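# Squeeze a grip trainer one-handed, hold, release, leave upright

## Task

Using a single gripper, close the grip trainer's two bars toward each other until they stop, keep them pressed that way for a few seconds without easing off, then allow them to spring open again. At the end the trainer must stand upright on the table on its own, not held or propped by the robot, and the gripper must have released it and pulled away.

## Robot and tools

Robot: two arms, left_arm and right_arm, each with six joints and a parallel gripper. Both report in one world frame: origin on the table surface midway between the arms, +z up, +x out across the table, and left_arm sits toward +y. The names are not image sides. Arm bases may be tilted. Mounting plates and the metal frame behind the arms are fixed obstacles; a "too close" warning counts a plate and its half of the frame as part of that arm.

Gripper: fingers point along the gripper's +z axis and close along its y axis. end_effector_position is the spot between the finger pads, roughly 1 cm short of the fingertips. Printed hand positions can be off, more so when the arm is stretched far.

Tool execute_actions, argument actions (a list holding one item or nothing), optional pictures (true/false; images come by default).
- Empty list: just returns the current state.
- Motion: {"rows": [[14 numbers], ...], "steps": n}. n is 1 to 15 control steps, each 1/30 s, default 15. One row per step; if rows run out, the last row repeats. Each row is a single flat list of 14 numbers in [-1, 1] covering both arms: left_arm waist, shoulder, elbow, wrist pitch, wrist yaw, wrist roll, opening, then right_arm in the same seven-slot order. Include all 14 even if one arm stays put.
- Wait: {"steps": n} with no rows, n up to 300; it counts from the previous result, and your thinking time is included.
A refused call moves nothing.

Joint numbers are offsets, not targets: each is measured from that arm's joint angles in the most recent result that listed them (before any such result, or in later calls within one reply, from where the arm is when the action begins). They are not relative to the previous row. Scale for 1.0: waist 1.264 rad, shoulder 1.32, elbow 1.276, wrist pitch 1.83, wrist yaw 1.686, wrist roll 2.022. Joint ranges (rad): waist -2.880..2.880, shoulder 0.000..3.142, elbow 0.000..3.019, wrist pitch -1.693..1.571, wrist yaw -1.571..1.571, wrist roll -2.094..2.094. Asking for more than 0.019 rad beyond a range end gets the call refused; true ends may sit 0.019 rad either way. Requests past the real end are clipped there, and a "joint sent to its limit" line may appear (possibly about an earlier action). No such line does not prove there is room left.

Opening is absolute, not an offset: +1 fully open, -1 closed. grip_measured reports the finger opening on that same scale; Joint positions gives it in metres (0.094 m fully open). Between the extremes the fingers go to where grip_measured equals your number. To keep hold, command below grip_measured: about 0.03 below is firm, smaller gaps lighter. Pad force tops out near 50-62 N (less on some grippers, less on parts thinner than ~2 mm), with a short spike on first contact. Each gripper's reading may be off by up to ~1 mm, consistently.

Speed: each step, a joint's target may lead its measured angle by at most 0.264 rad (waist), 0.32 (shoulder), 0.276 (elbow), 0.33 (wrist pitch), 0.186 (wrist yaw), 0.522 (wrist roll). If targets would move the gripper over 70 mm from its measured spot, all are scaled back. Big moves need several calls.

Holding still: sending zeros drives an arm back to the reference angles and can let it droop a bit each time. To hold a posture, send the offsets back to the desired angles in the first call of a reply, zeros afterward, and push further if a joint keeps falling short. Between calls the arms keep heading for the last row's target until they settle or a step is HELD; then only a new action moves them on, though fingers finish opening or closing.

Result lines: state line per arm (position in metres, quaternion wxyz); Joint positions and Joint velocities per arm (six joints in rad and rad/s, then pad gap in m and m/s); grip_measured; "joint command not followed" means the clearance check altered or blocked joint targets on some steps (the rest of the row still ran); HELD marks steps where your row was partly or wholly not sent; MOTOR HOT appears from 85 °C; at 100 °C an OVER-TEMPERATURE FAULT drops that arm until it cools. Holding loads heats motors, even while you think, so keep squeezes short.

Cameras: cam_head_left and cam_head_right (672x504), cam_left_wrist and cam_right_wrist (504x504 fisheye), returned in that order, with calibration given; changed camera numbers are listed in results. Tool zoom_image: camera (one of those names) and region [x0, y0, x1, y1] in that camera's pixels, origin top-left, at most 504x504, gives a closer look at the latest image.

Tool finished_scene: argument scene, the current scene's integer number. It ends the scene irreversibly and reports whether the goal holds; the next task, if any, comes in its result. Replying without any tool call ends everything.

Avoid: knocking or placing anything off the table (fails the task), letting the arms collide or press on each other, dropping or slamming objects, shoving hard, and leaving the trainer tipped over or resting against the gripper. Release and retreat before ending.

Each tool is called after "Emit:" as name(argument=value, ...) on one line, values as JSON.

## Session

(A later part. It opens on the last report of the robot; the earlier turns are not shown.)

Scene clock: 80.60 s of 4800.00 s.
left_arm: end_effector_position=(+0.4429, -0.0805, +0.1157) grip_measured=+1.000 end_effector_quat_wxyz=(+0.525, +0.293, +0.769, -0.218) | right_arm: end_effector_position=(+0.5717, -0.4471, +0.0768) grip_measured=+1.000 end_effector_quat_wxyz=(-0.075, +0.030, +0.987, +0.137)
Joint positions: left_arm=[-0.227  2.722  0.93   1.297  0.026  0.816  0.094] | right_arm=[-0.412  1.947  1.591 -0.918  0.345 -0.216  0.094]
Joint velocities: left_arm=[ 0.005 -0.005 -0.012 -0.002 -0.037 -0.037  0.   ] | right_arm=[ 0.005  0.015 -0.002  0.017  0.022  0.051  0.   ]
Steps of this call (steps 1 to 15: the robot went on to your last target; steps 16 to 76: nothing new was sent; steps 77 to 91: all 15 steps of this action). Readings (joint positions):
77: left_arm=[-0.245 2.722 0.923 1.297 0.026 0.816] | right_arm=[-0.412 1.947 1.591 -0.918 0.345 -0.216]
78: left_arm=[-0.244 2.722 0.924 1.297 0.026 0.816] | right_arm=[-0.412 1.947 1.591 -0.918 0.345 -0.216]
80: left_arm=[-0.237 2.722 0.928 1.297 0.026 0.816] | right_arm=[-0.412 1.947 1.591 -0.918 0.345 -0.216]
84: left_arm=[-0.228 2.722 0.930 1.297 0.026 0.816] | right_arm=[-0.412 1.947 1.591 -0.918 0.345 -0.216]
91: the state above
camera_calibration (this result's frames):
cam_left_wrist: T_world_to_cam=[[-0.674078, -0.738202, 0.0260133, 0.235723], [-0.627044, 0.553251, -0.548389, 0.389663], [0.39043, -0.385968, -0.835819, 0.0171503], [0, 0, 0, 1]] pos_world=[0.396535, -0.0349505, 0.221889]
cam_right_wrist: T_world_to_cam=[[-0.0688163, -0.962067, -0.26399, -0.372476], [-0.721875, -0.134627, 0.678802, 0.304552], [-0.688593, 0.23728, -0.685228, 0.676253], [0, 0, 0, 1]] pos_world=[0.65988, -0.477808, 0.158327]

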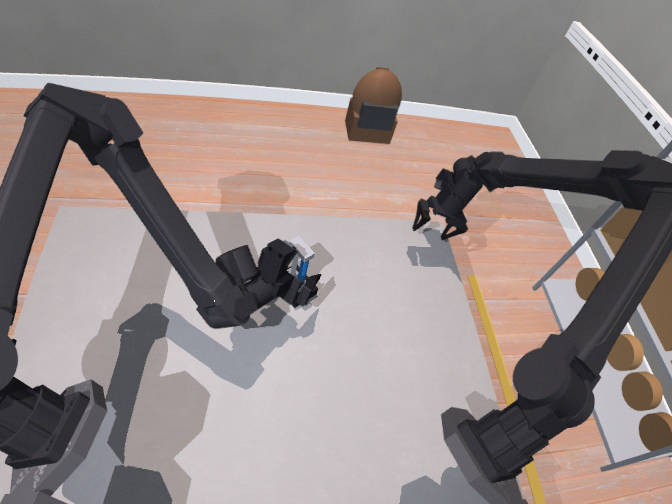

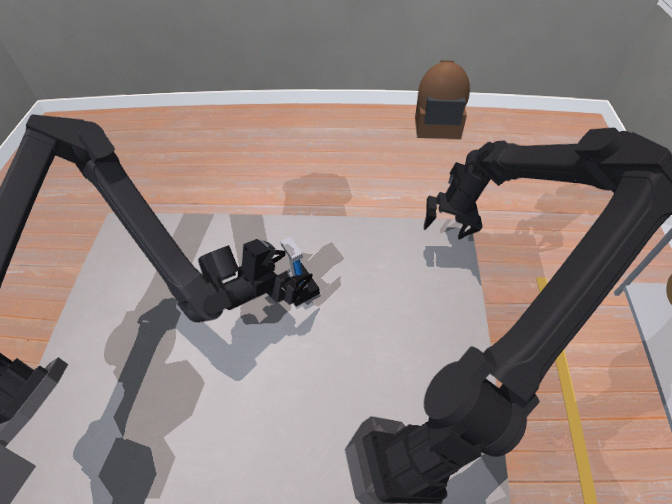

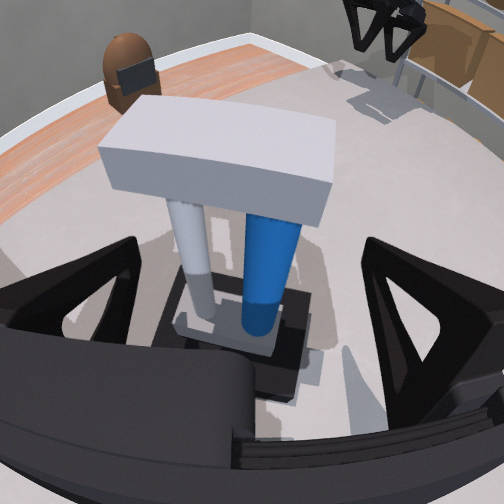

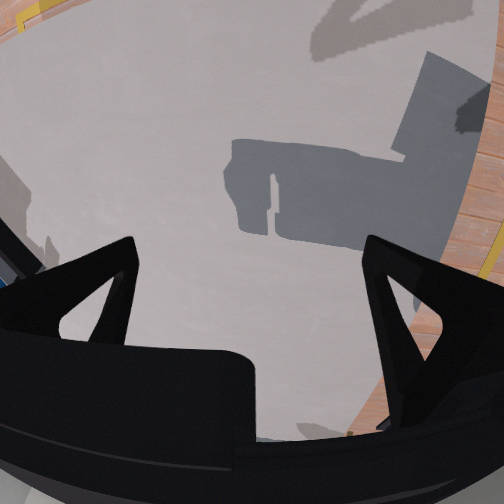

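Emit:
execute_actions(actions=[{"rows":[[0.02,0.02,0.02,0,0,0,1,0,0,0,0,0,0,1]],"steps":15}], pictures=false)

Emit:
execute_actions(actions=[{"rows":[[0,0,0,0,0,0,0.2,0,0,0,0,0,0,1],[0,0,0,0,0,0,0.2,0,0,0,0,0,0,1],[0,0,0,0,0,0,0.2,0,0,0,0,0,0,1],[0,0,0,0,0,0,0.2,0,0,0,0,0,0,1],[0,0,0,0,0,0,0.2,0,0,0,0,0,0,1],[0,0,0,0,0,0,-0.2,0,0,0,0,0,0,1]],"steps":15}])

Scene clock: 85.87 s of 4800.00 s.
left_arm: end_effector_position=(+0.4497, -0.0831, +0.1155) grip_measured=+1.000 end_effector_quat_wxyz=(+0.530, +0.289, +0.768, -0.216) | right_arm: end_effector_position=(+0.5717, -0.4471, +0.0768) grip_measured=+1.000 end_effector_quat_wxyz=(-0.075, +0.030, +0.987, +0.137)
Joint positions: left_arm=[-0.227  2.727  0.949  1.297  0.026  0.816  0.094] | right_arm=[-0.412  1.947  1.591 -0.918  0.345 -0.216  0.094]
Joint velocities: left_arm=[-0.015 -0.015 -0.007 -0.017  0.037 -0.007  0.   ] | right_arm=[-0.015 -0.005  0.002 -0.027  0.037 -0.037  0.   ]
Steps of this call (steps 1 to 15: the robot went on to your last target; steps 16 to 110: nothing new was sent; then 1.10 s passed at rest; steps 111 to 125: all 15 steps of this action). Readings (joint positions):
111: left_arm=[-0.227 2.723 0.932 1.297 0.026 0.816] | right_arm=[-0.412 1.947 1.591 -0.918 0.345 -0.216]
112: left_arm=[-0.227 2.725 0.936 1.297 0.026 0.816] | right_arm=[-0.412 1.947 1.591 -0.918 0.345 -0.216]
114: left_arm=[-0.227 2.727 0.945 1.297 0.026 0.816] | right_arm=[-0.412 1.947 1.591 -0.918 0.345 -0.216]
118: left_arm=[-0.227 2.727 0.949 1.297 0.026 0.816] | right_arm=[-0.412 1.947 1.591 -0.918 0.345 -0.216]
125: the state above

Scene clock: 86.37 s of 4800.00 s.
left_arm: end_effector_position=(+0.4509, -0.0824, +0.1159) grip_measured=-0.190 end_effector_quat_wxyz=(+0.531, +0.288, +0.768, -0.214) | right_arm: end_effector_position=(+0.5717, -0.4471, +0.0768) grip_measured=+1.000 end_effector_quat_wxyz=(-0.075, +0.030, +0.987, +0.137)
Joint positions: left_arm=[-0.227  2.726  0.949  1.298  0.023  0.817  0.038] | right_arm=[-0.412  1.947  1.591 -0.918  0.345 -0.216  0.094]
Joint velocities: left_arm=[-0.015 -0.005 -0.022 -0.007 -0.11  -0.022 -0.001] | right_arm=[-0.005 -0.005 -0.012  0.007  0.007 -0.051  0.   ]
Steps of this call (steps 1 to 15: all 15 steps of this action). Readings (joint positions):
1: left_arm=[-0.227 2.727 0.949 1.297 0.026 0.816] | right_arm=[-0.412 1.947 1.591 -0.918 0.345 -0.216]
2: left_arm=[-0.227 2.727 0.949 1.297 0.026 0.816] | right_arm=[-0.412 1.947 1.591 -0.918 0.345 -0.216]
4: left_arm=[-0.227 2.727 0.949 1.297 0.026 0.816] | right_arm=[-0.412 1.947 1.591 -0.918 0.345 -0.216]
8: left_arm=[-0.227 2.726 0.949 1.298 0.023 0.817] | right_arm=[-0.412 1.947 1.591 -0.918 0.345 -0.216]
15: the state above
camera_calibration (this result's frames):
cam_left_wrist: T_world_to_cam=[[-0.664304, -0.747199, 0.0198604, 0.235288], [-0.628388, 0.543891, -0.556157, 0.396593], [0.404758, -0.381937, -0.83084, 0.0067619], [0, 0, 0, 1]] pos_world=[0.40278, -0.037314, 0.221513]
cam_right_wrist: T_world_to_cam=[[-0.0688163, -0.962067, -0.26399, -0.372476], [-0.721875, -0.134627, 0.678802, 0.304552], [-0.688593, 0.23728, -0.685228, 0.676253], [0, 0, 0, 1]] pos_world=[0.65988, -0.477808, 0.158327]

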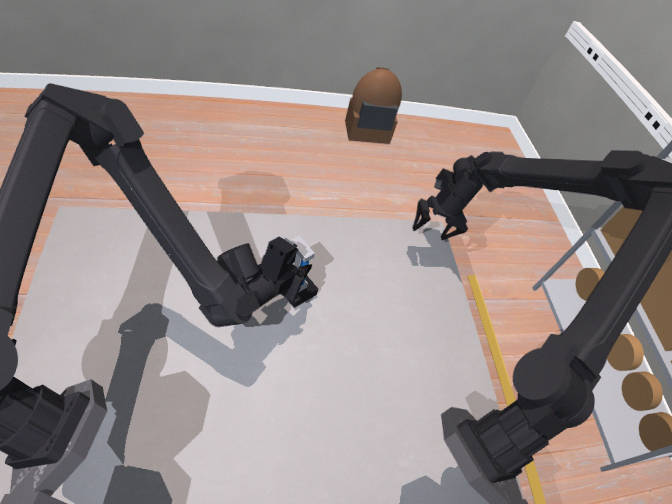

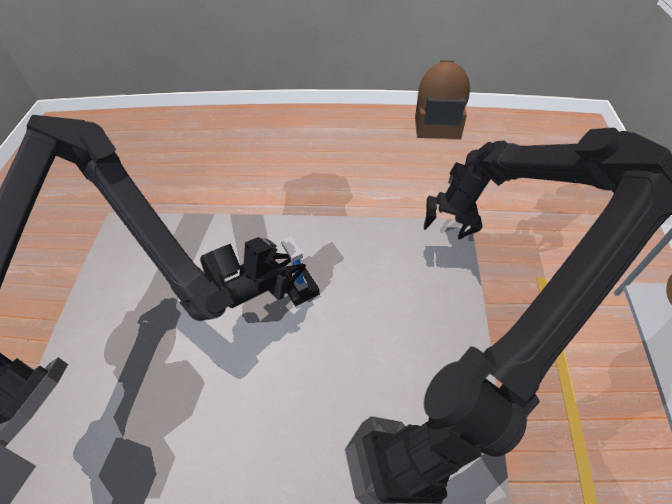

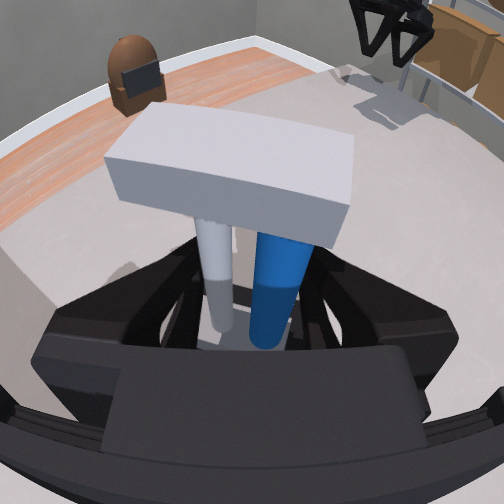

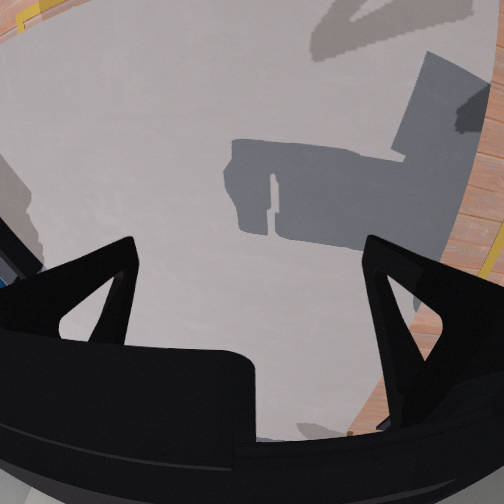

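Bars are in the grip. Close fully.

Emit:
execute_actions(actions=[{"rows":[[0,0,0,0,0,0,-0.4,0,0,0,0,0,0,1],[0,0,0,0,0,0,-0.4,0,0,0,0,0,0,1],[0,0,0,0,0,0,-0.4,0,0,0,0,0,0,1],[0,0,0,0,0,0,-0.4,0,0,0,0,0,0,1],[0,0,0,0,0,0,-1,0,0,0,0,0,0,1]],"steps":15}], pictures=false)

Emit:
execute_actions(actions=[{"steps":180}])

Scene clock: 90.90 s of 4800.00 s.
left_arm: end_effector_position=(+0.4503, -0.0825, +0.1160) grip_measured=-0.327 end_effector_quat_wxyz=(+0.531, +0.289, +0.768, -0.214) | right_arm: end_effector_position=(+0.5717, -0.4471, +0.0768) grip_measured=+1.000 end_effector_quat_wxyz=(-0.075, +0.030, +0.987, +0.137)
Joint positions: left_arm=[-0.227  2.726  0.948  1.298  0.025  0.818  0.032] | right_arm=[-0.412  1.947  1.591 -0.918  0.345 -0.216  0.094]
Joint velocities: left_arm=[-0.005  0.005  0.002 -0.002  0.051 -0.007 -0.   ] | right_arm=[-0.005 -0.015  0.012 -0.012 -0.037  0.037  0.   ]
Steps of this call (steps 1 to 15: the robot went on to your last target; steps 16 to 110: nothing new was sent; then 0.37 s passed at rest; steps 111 to 125: all 15 steps of this action). Readings (joint positions):
111: left_arm=[-0.227 2.726 0.949 1.298 0.023 0.817] | right_arm=[-0.412 1.947 1.591 -0.918 0.345 -0.216]
112: left_arm=[-0.227 2.726 0.948 1.298 0.024 0.818] | right_arm=[-0.412 1.947 1.591 -0.918 0.345 -0.216]
114: left_arm=[-0.227 2.726 0.948 1.298 0.025 0.818] | right_arm=[-0.412 1.947 1.591 -0.918 0.345 -0.216]
118: left_arm=[-0.227 2.726 0.948 1.298 0.025 0.818] | right_arm=[-0.412 1.947 1.591 -0.918 0.345 -0.216]
125: the state above

Scene clock: 96.90 s of 4800.00 s.
left_arm: end_effector_position=(+0.4503, -0.0825, +0.1160) grip_measured=-0.327 end_effector_quat_wxyz=(+0.531, +0.289, +0.768, -0.214) | right_arm: end_effector_position=(+0.5717, -0.4471, +0.0768) grip_measured=+1.000 end_effector_quat_wxyz=(-0.075, +0.030, +0.987, +0.137)
Joint positions: left_arm=[-0.227  2.726  0.948  1.298  0.025  0.818  0.032] | right_arm=[-0.412  1.947  1.591 -0.918  0.345 -0.216  0.094]
Joint velocities: left_arm=[-0.024 -0.005  0.007  0.002 -0.007  0.125 -0.   ] | right_arm=[-0.015 -0.015 -0.012 -0.002 -0.022 -0.051  0.   ]
Steps of this call (steps 1 to 15: the robot went on to your last target; steps 16 to 110: nothing new was sent; then 2.33 s passed at rest). Readings (joint positions):
1: left_arm=[-0.227 2.726 0.948 1.298 0.025 0.818] | right_arm=[-0.412 1.947 1.591 -0.918 0.345 -0.216]
2: left_arm=[-0.227 2.726 0.948 1.298 0.025 0.818] | right_arm=[-0.412 1.947 1.591 -0.918 0.345 -0.216]
4: left_arm=[-0.227 2.726 0.948 1.298 0.025 0.818] | right_arm=[-0.412 1.947 1.591 -0.918 0.345 -0.216]
8: left_arm=[-0.227 2.726 0.948 1.298 0.025 0.818] | right_arm=[-0.412 1.947 1.591 -0.918 0.345 -0.216]
110: the state above
All arms were judged still, so your last target was given up. Only a new action makes them travel on or press farther. Fingers that are still opening or closing keep moving.
camera_calibration (this result's frames):
cam_left_wrist: T_world_to_cam=[[-0.665912, -0.745776, 0.0194637, 0.235702], [-0.626917, 0.545259, -0.556478, 0.39577], [0.404395, -0.382768, -0.830634, 0.00713315], [0, 0, 0, 1]] pos_world=[0.402187, -0.0372863, 0.221575]
cam_right_wrist: T_world_to_cam=[[-0.0688163, -0.962067, -0.26399, -0.372476], [-0.721875, -0.134627, 0.678802, 0.304552], [-0.688593, 0.23728, -0.685228, 0.676253], [0, 0, 0, 1]] pos_world=[0.65988, -0.477808, 0.158327]

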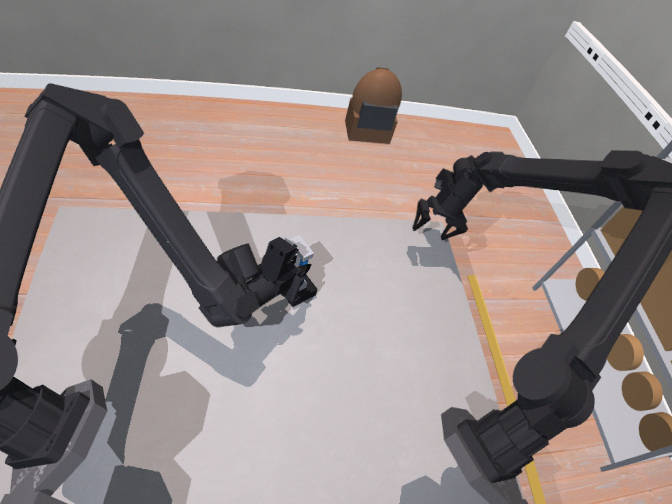

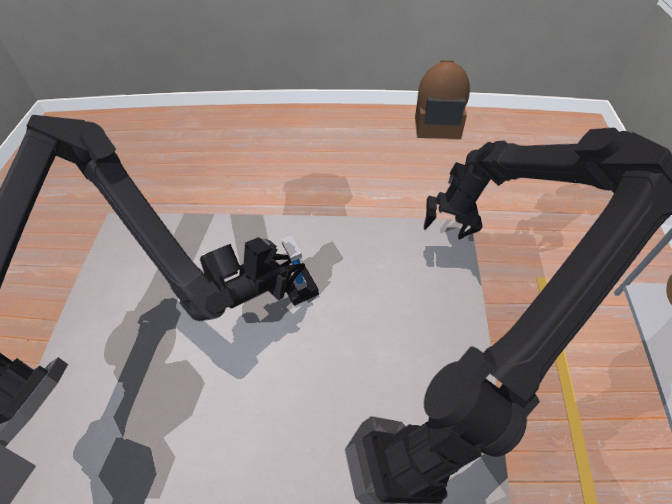

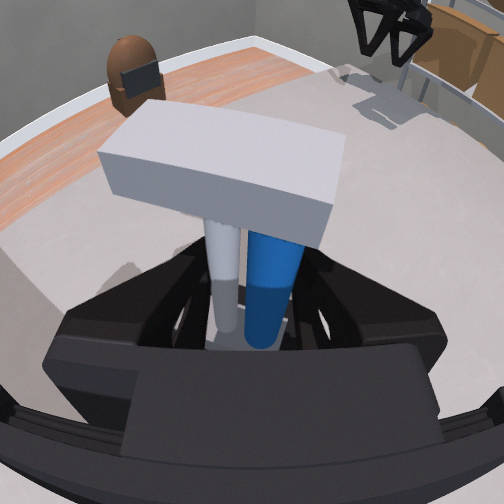

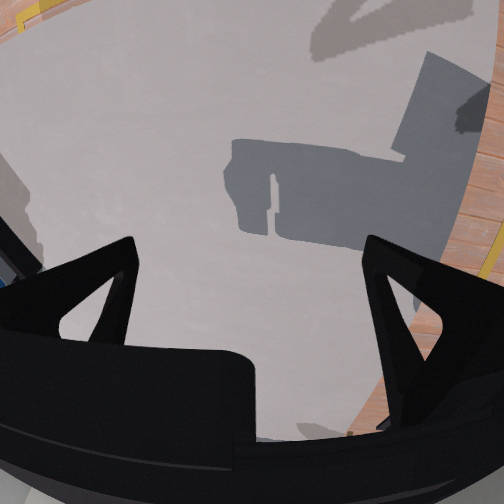

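Emit:
execute_actions(actions=[{"rows":[[0,0,0,0,0,0,-0.1,0,0,0,0,0,0,1],[0,0,0,0,0,0,-0.1,0,0,0,0,0,0,1],[0,0,0,0,0,0,0.2,0,0,0,0,0,0,1],[0,0,0,0,0,0,0.2,0,0,0,0,0,0,1],[0,0,0,0,0,0,1,0,0,0,0,0,0,1]],"steps":15}], pictures=false)

Emit:
execute_actions(actions=[{"rows":[[0.04,0,-0.2,0,0,0,1,0,0,0,0,0,0,1]],"steps":15}])

Scene clock: 102.43 s of 4800.00 s.
left_arm: end_effector_position=(+0.4509, -0.0820, +0.1161) grip_measured=+1.000 end_effector_quat_wxyz=(+0.531, +0.289, +0.768, -0.213) | right_arm: end_effector_position=(+0.5717, -0.4471, +0.0768) grip_measured=+1.000 end_effector_quat_wxyz=(-0.075, +0.030, +0.987, +0.137)
Joint positions: left_arm=[-0.227  2.725  0.948  1.298  0.022  0.82   0.094] | right_arm=[-0.412  1.947  1.591 -0.918  0.345 -0.216  0.094]
Joint velocities: left_arm=[ 0.005 -0.005 -0.012 -0.002 -0.051  0.037  0.   ] | right_arm=[-0.005 -0.005  0.012  0.017 -0.007  0.037  0.   ]
Steps of this call (steps 1 to 90: nothing new was sent; then 2.03 s passed at rest; steps 91 to 105: all 15 steps of this action). Readings (joint positions):
91: left_arm=[-0.227 2.726 0.948 1.298 0.023 0.820] | right_arm=[-0.412 1.947 1.591 -0.918 0.345 -0.216]
92: left_arm=[-0.227 2.725 0.948 1.298 0.021 0.820] | right_arm=[-0.412 1.947 1.591 -0.918 0.345 -0.216]
94: left_arm=[-0.227 2.725 0.948 1.298 0.021 0.820] | right_arm=[-0.412 1.947 1.591 -0.918 0.345 -0.216]
98: left_arm=[-0.227 2.725 0.948 1.298 0.022 0.820] | right_arm=[-0.412 1.947 1.591 -0.918 0.345 -0.216]
105: the state above

Scene clock: 102.93 s of 4800.00 s.
left_arm: end_effector_position=(+0.3241, -0.0400, +0.0998) grip_measured=+1.000 end_effector_quat_wxyz=(+0.424, +0.348, +0.796, -0.257) | right_arm: end_effector_position=(+0.5717, -0.4471, +0.0768) grip_measured=+1.000 end_effector_quat_wxyz=(-0.075, +0.030, +0.987, +0.137)
Joint positions: left_arm=[-0.206  2.726  0.684  1.298  0.022  0.82   0.094] | right_arm=[-0.412  1.947  1.591 -0.918  0.345 -0.216  0.094]
Joint velocities: left_arm=[ 0.005 -0.005 -0.007  0.007 -0.037 -0.022  0.   ] | right_arm=[-0.005  0.005 -0.012  0.002 -0.051 -0.037  0.   ]
Steps of this call (steps 1 to 15: all 15 steps of this action). Readings (joint positions):
1: left_arm=[-0.227 2.723 0.935 1.298 0.022 0.820] | right_arm=[-0.412 1.947 1.591 -0.918 0.345 -0.216]
2: left_arm=[-0.227 2.716 0.907 1.298 0.022 0.820] | right_arm=[-0.412 1.947 1.591 -0.918 0.345 -0.216]
4: left_arm=[-0.227 2.706 0.825 1.298 0.022 0.820] | right_arm=[-0.412 1.947 1.591 -0.918 0.345 -0.216]
8: left_arm=[-0.214 2.716 0.689 1.298 0.022 0.820] | right_arm=[-0.412 1.947 1.591 -0.918 0.345 -0.216]
15: the state above
camera_calibration (this result's frames):
cam_left_wrist: T_world_to_cam=[[-0.76881, -0.62992, 0.110144, 0.212561], [-0.616151, 0.683599, -0.391216, 0.27006], [0.17114, -0.368636, -0.913684, 0.14544], [0, 0, 0, 1]] pos_world=[0.304926, 0.0028985, 0.215125]
cam_right_wrist: T_world_to_cam=[[-0.0688163, -0.962067, -0.26399, -0.372476], [-0.721875, -0.134627, 0.678802, 0.304552], [-0.688593, 0.23728, -0.685228, 0.676253], [0, 0, 0, 1]] pos_world=[0.65988, -0.477808, 0.158327]

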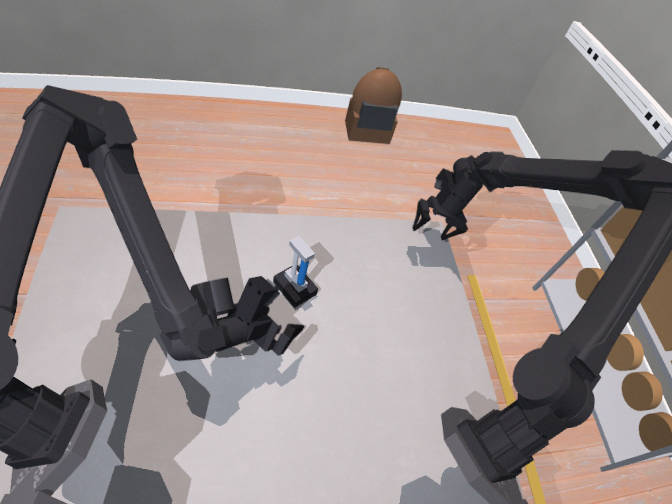

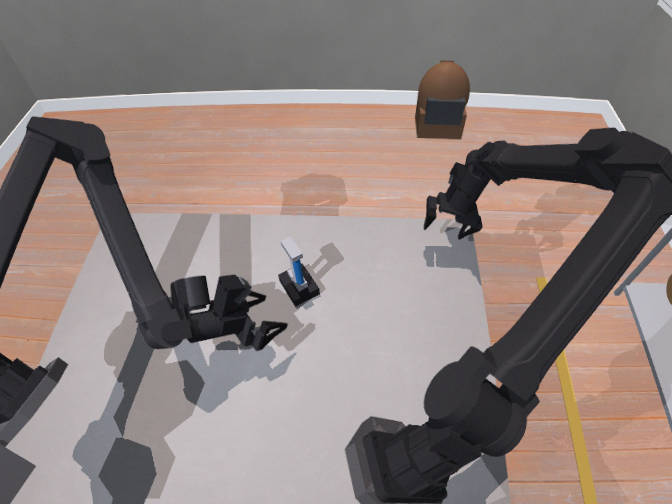

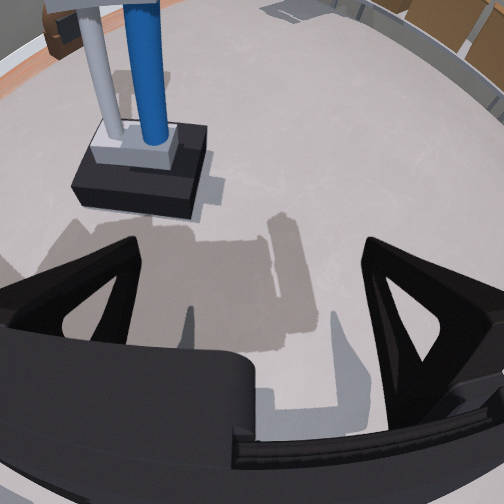

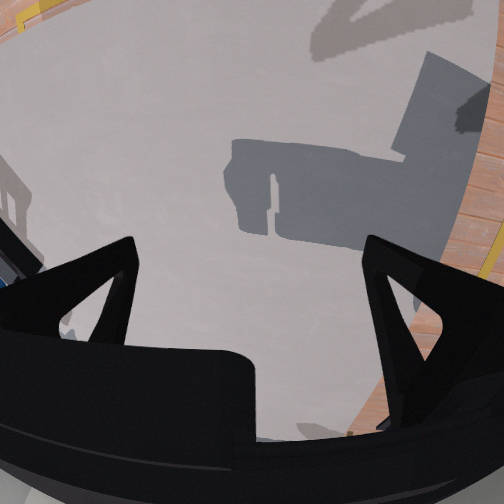

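Emit:
finished_scene(scene=1)

The scene is finished: the task was done.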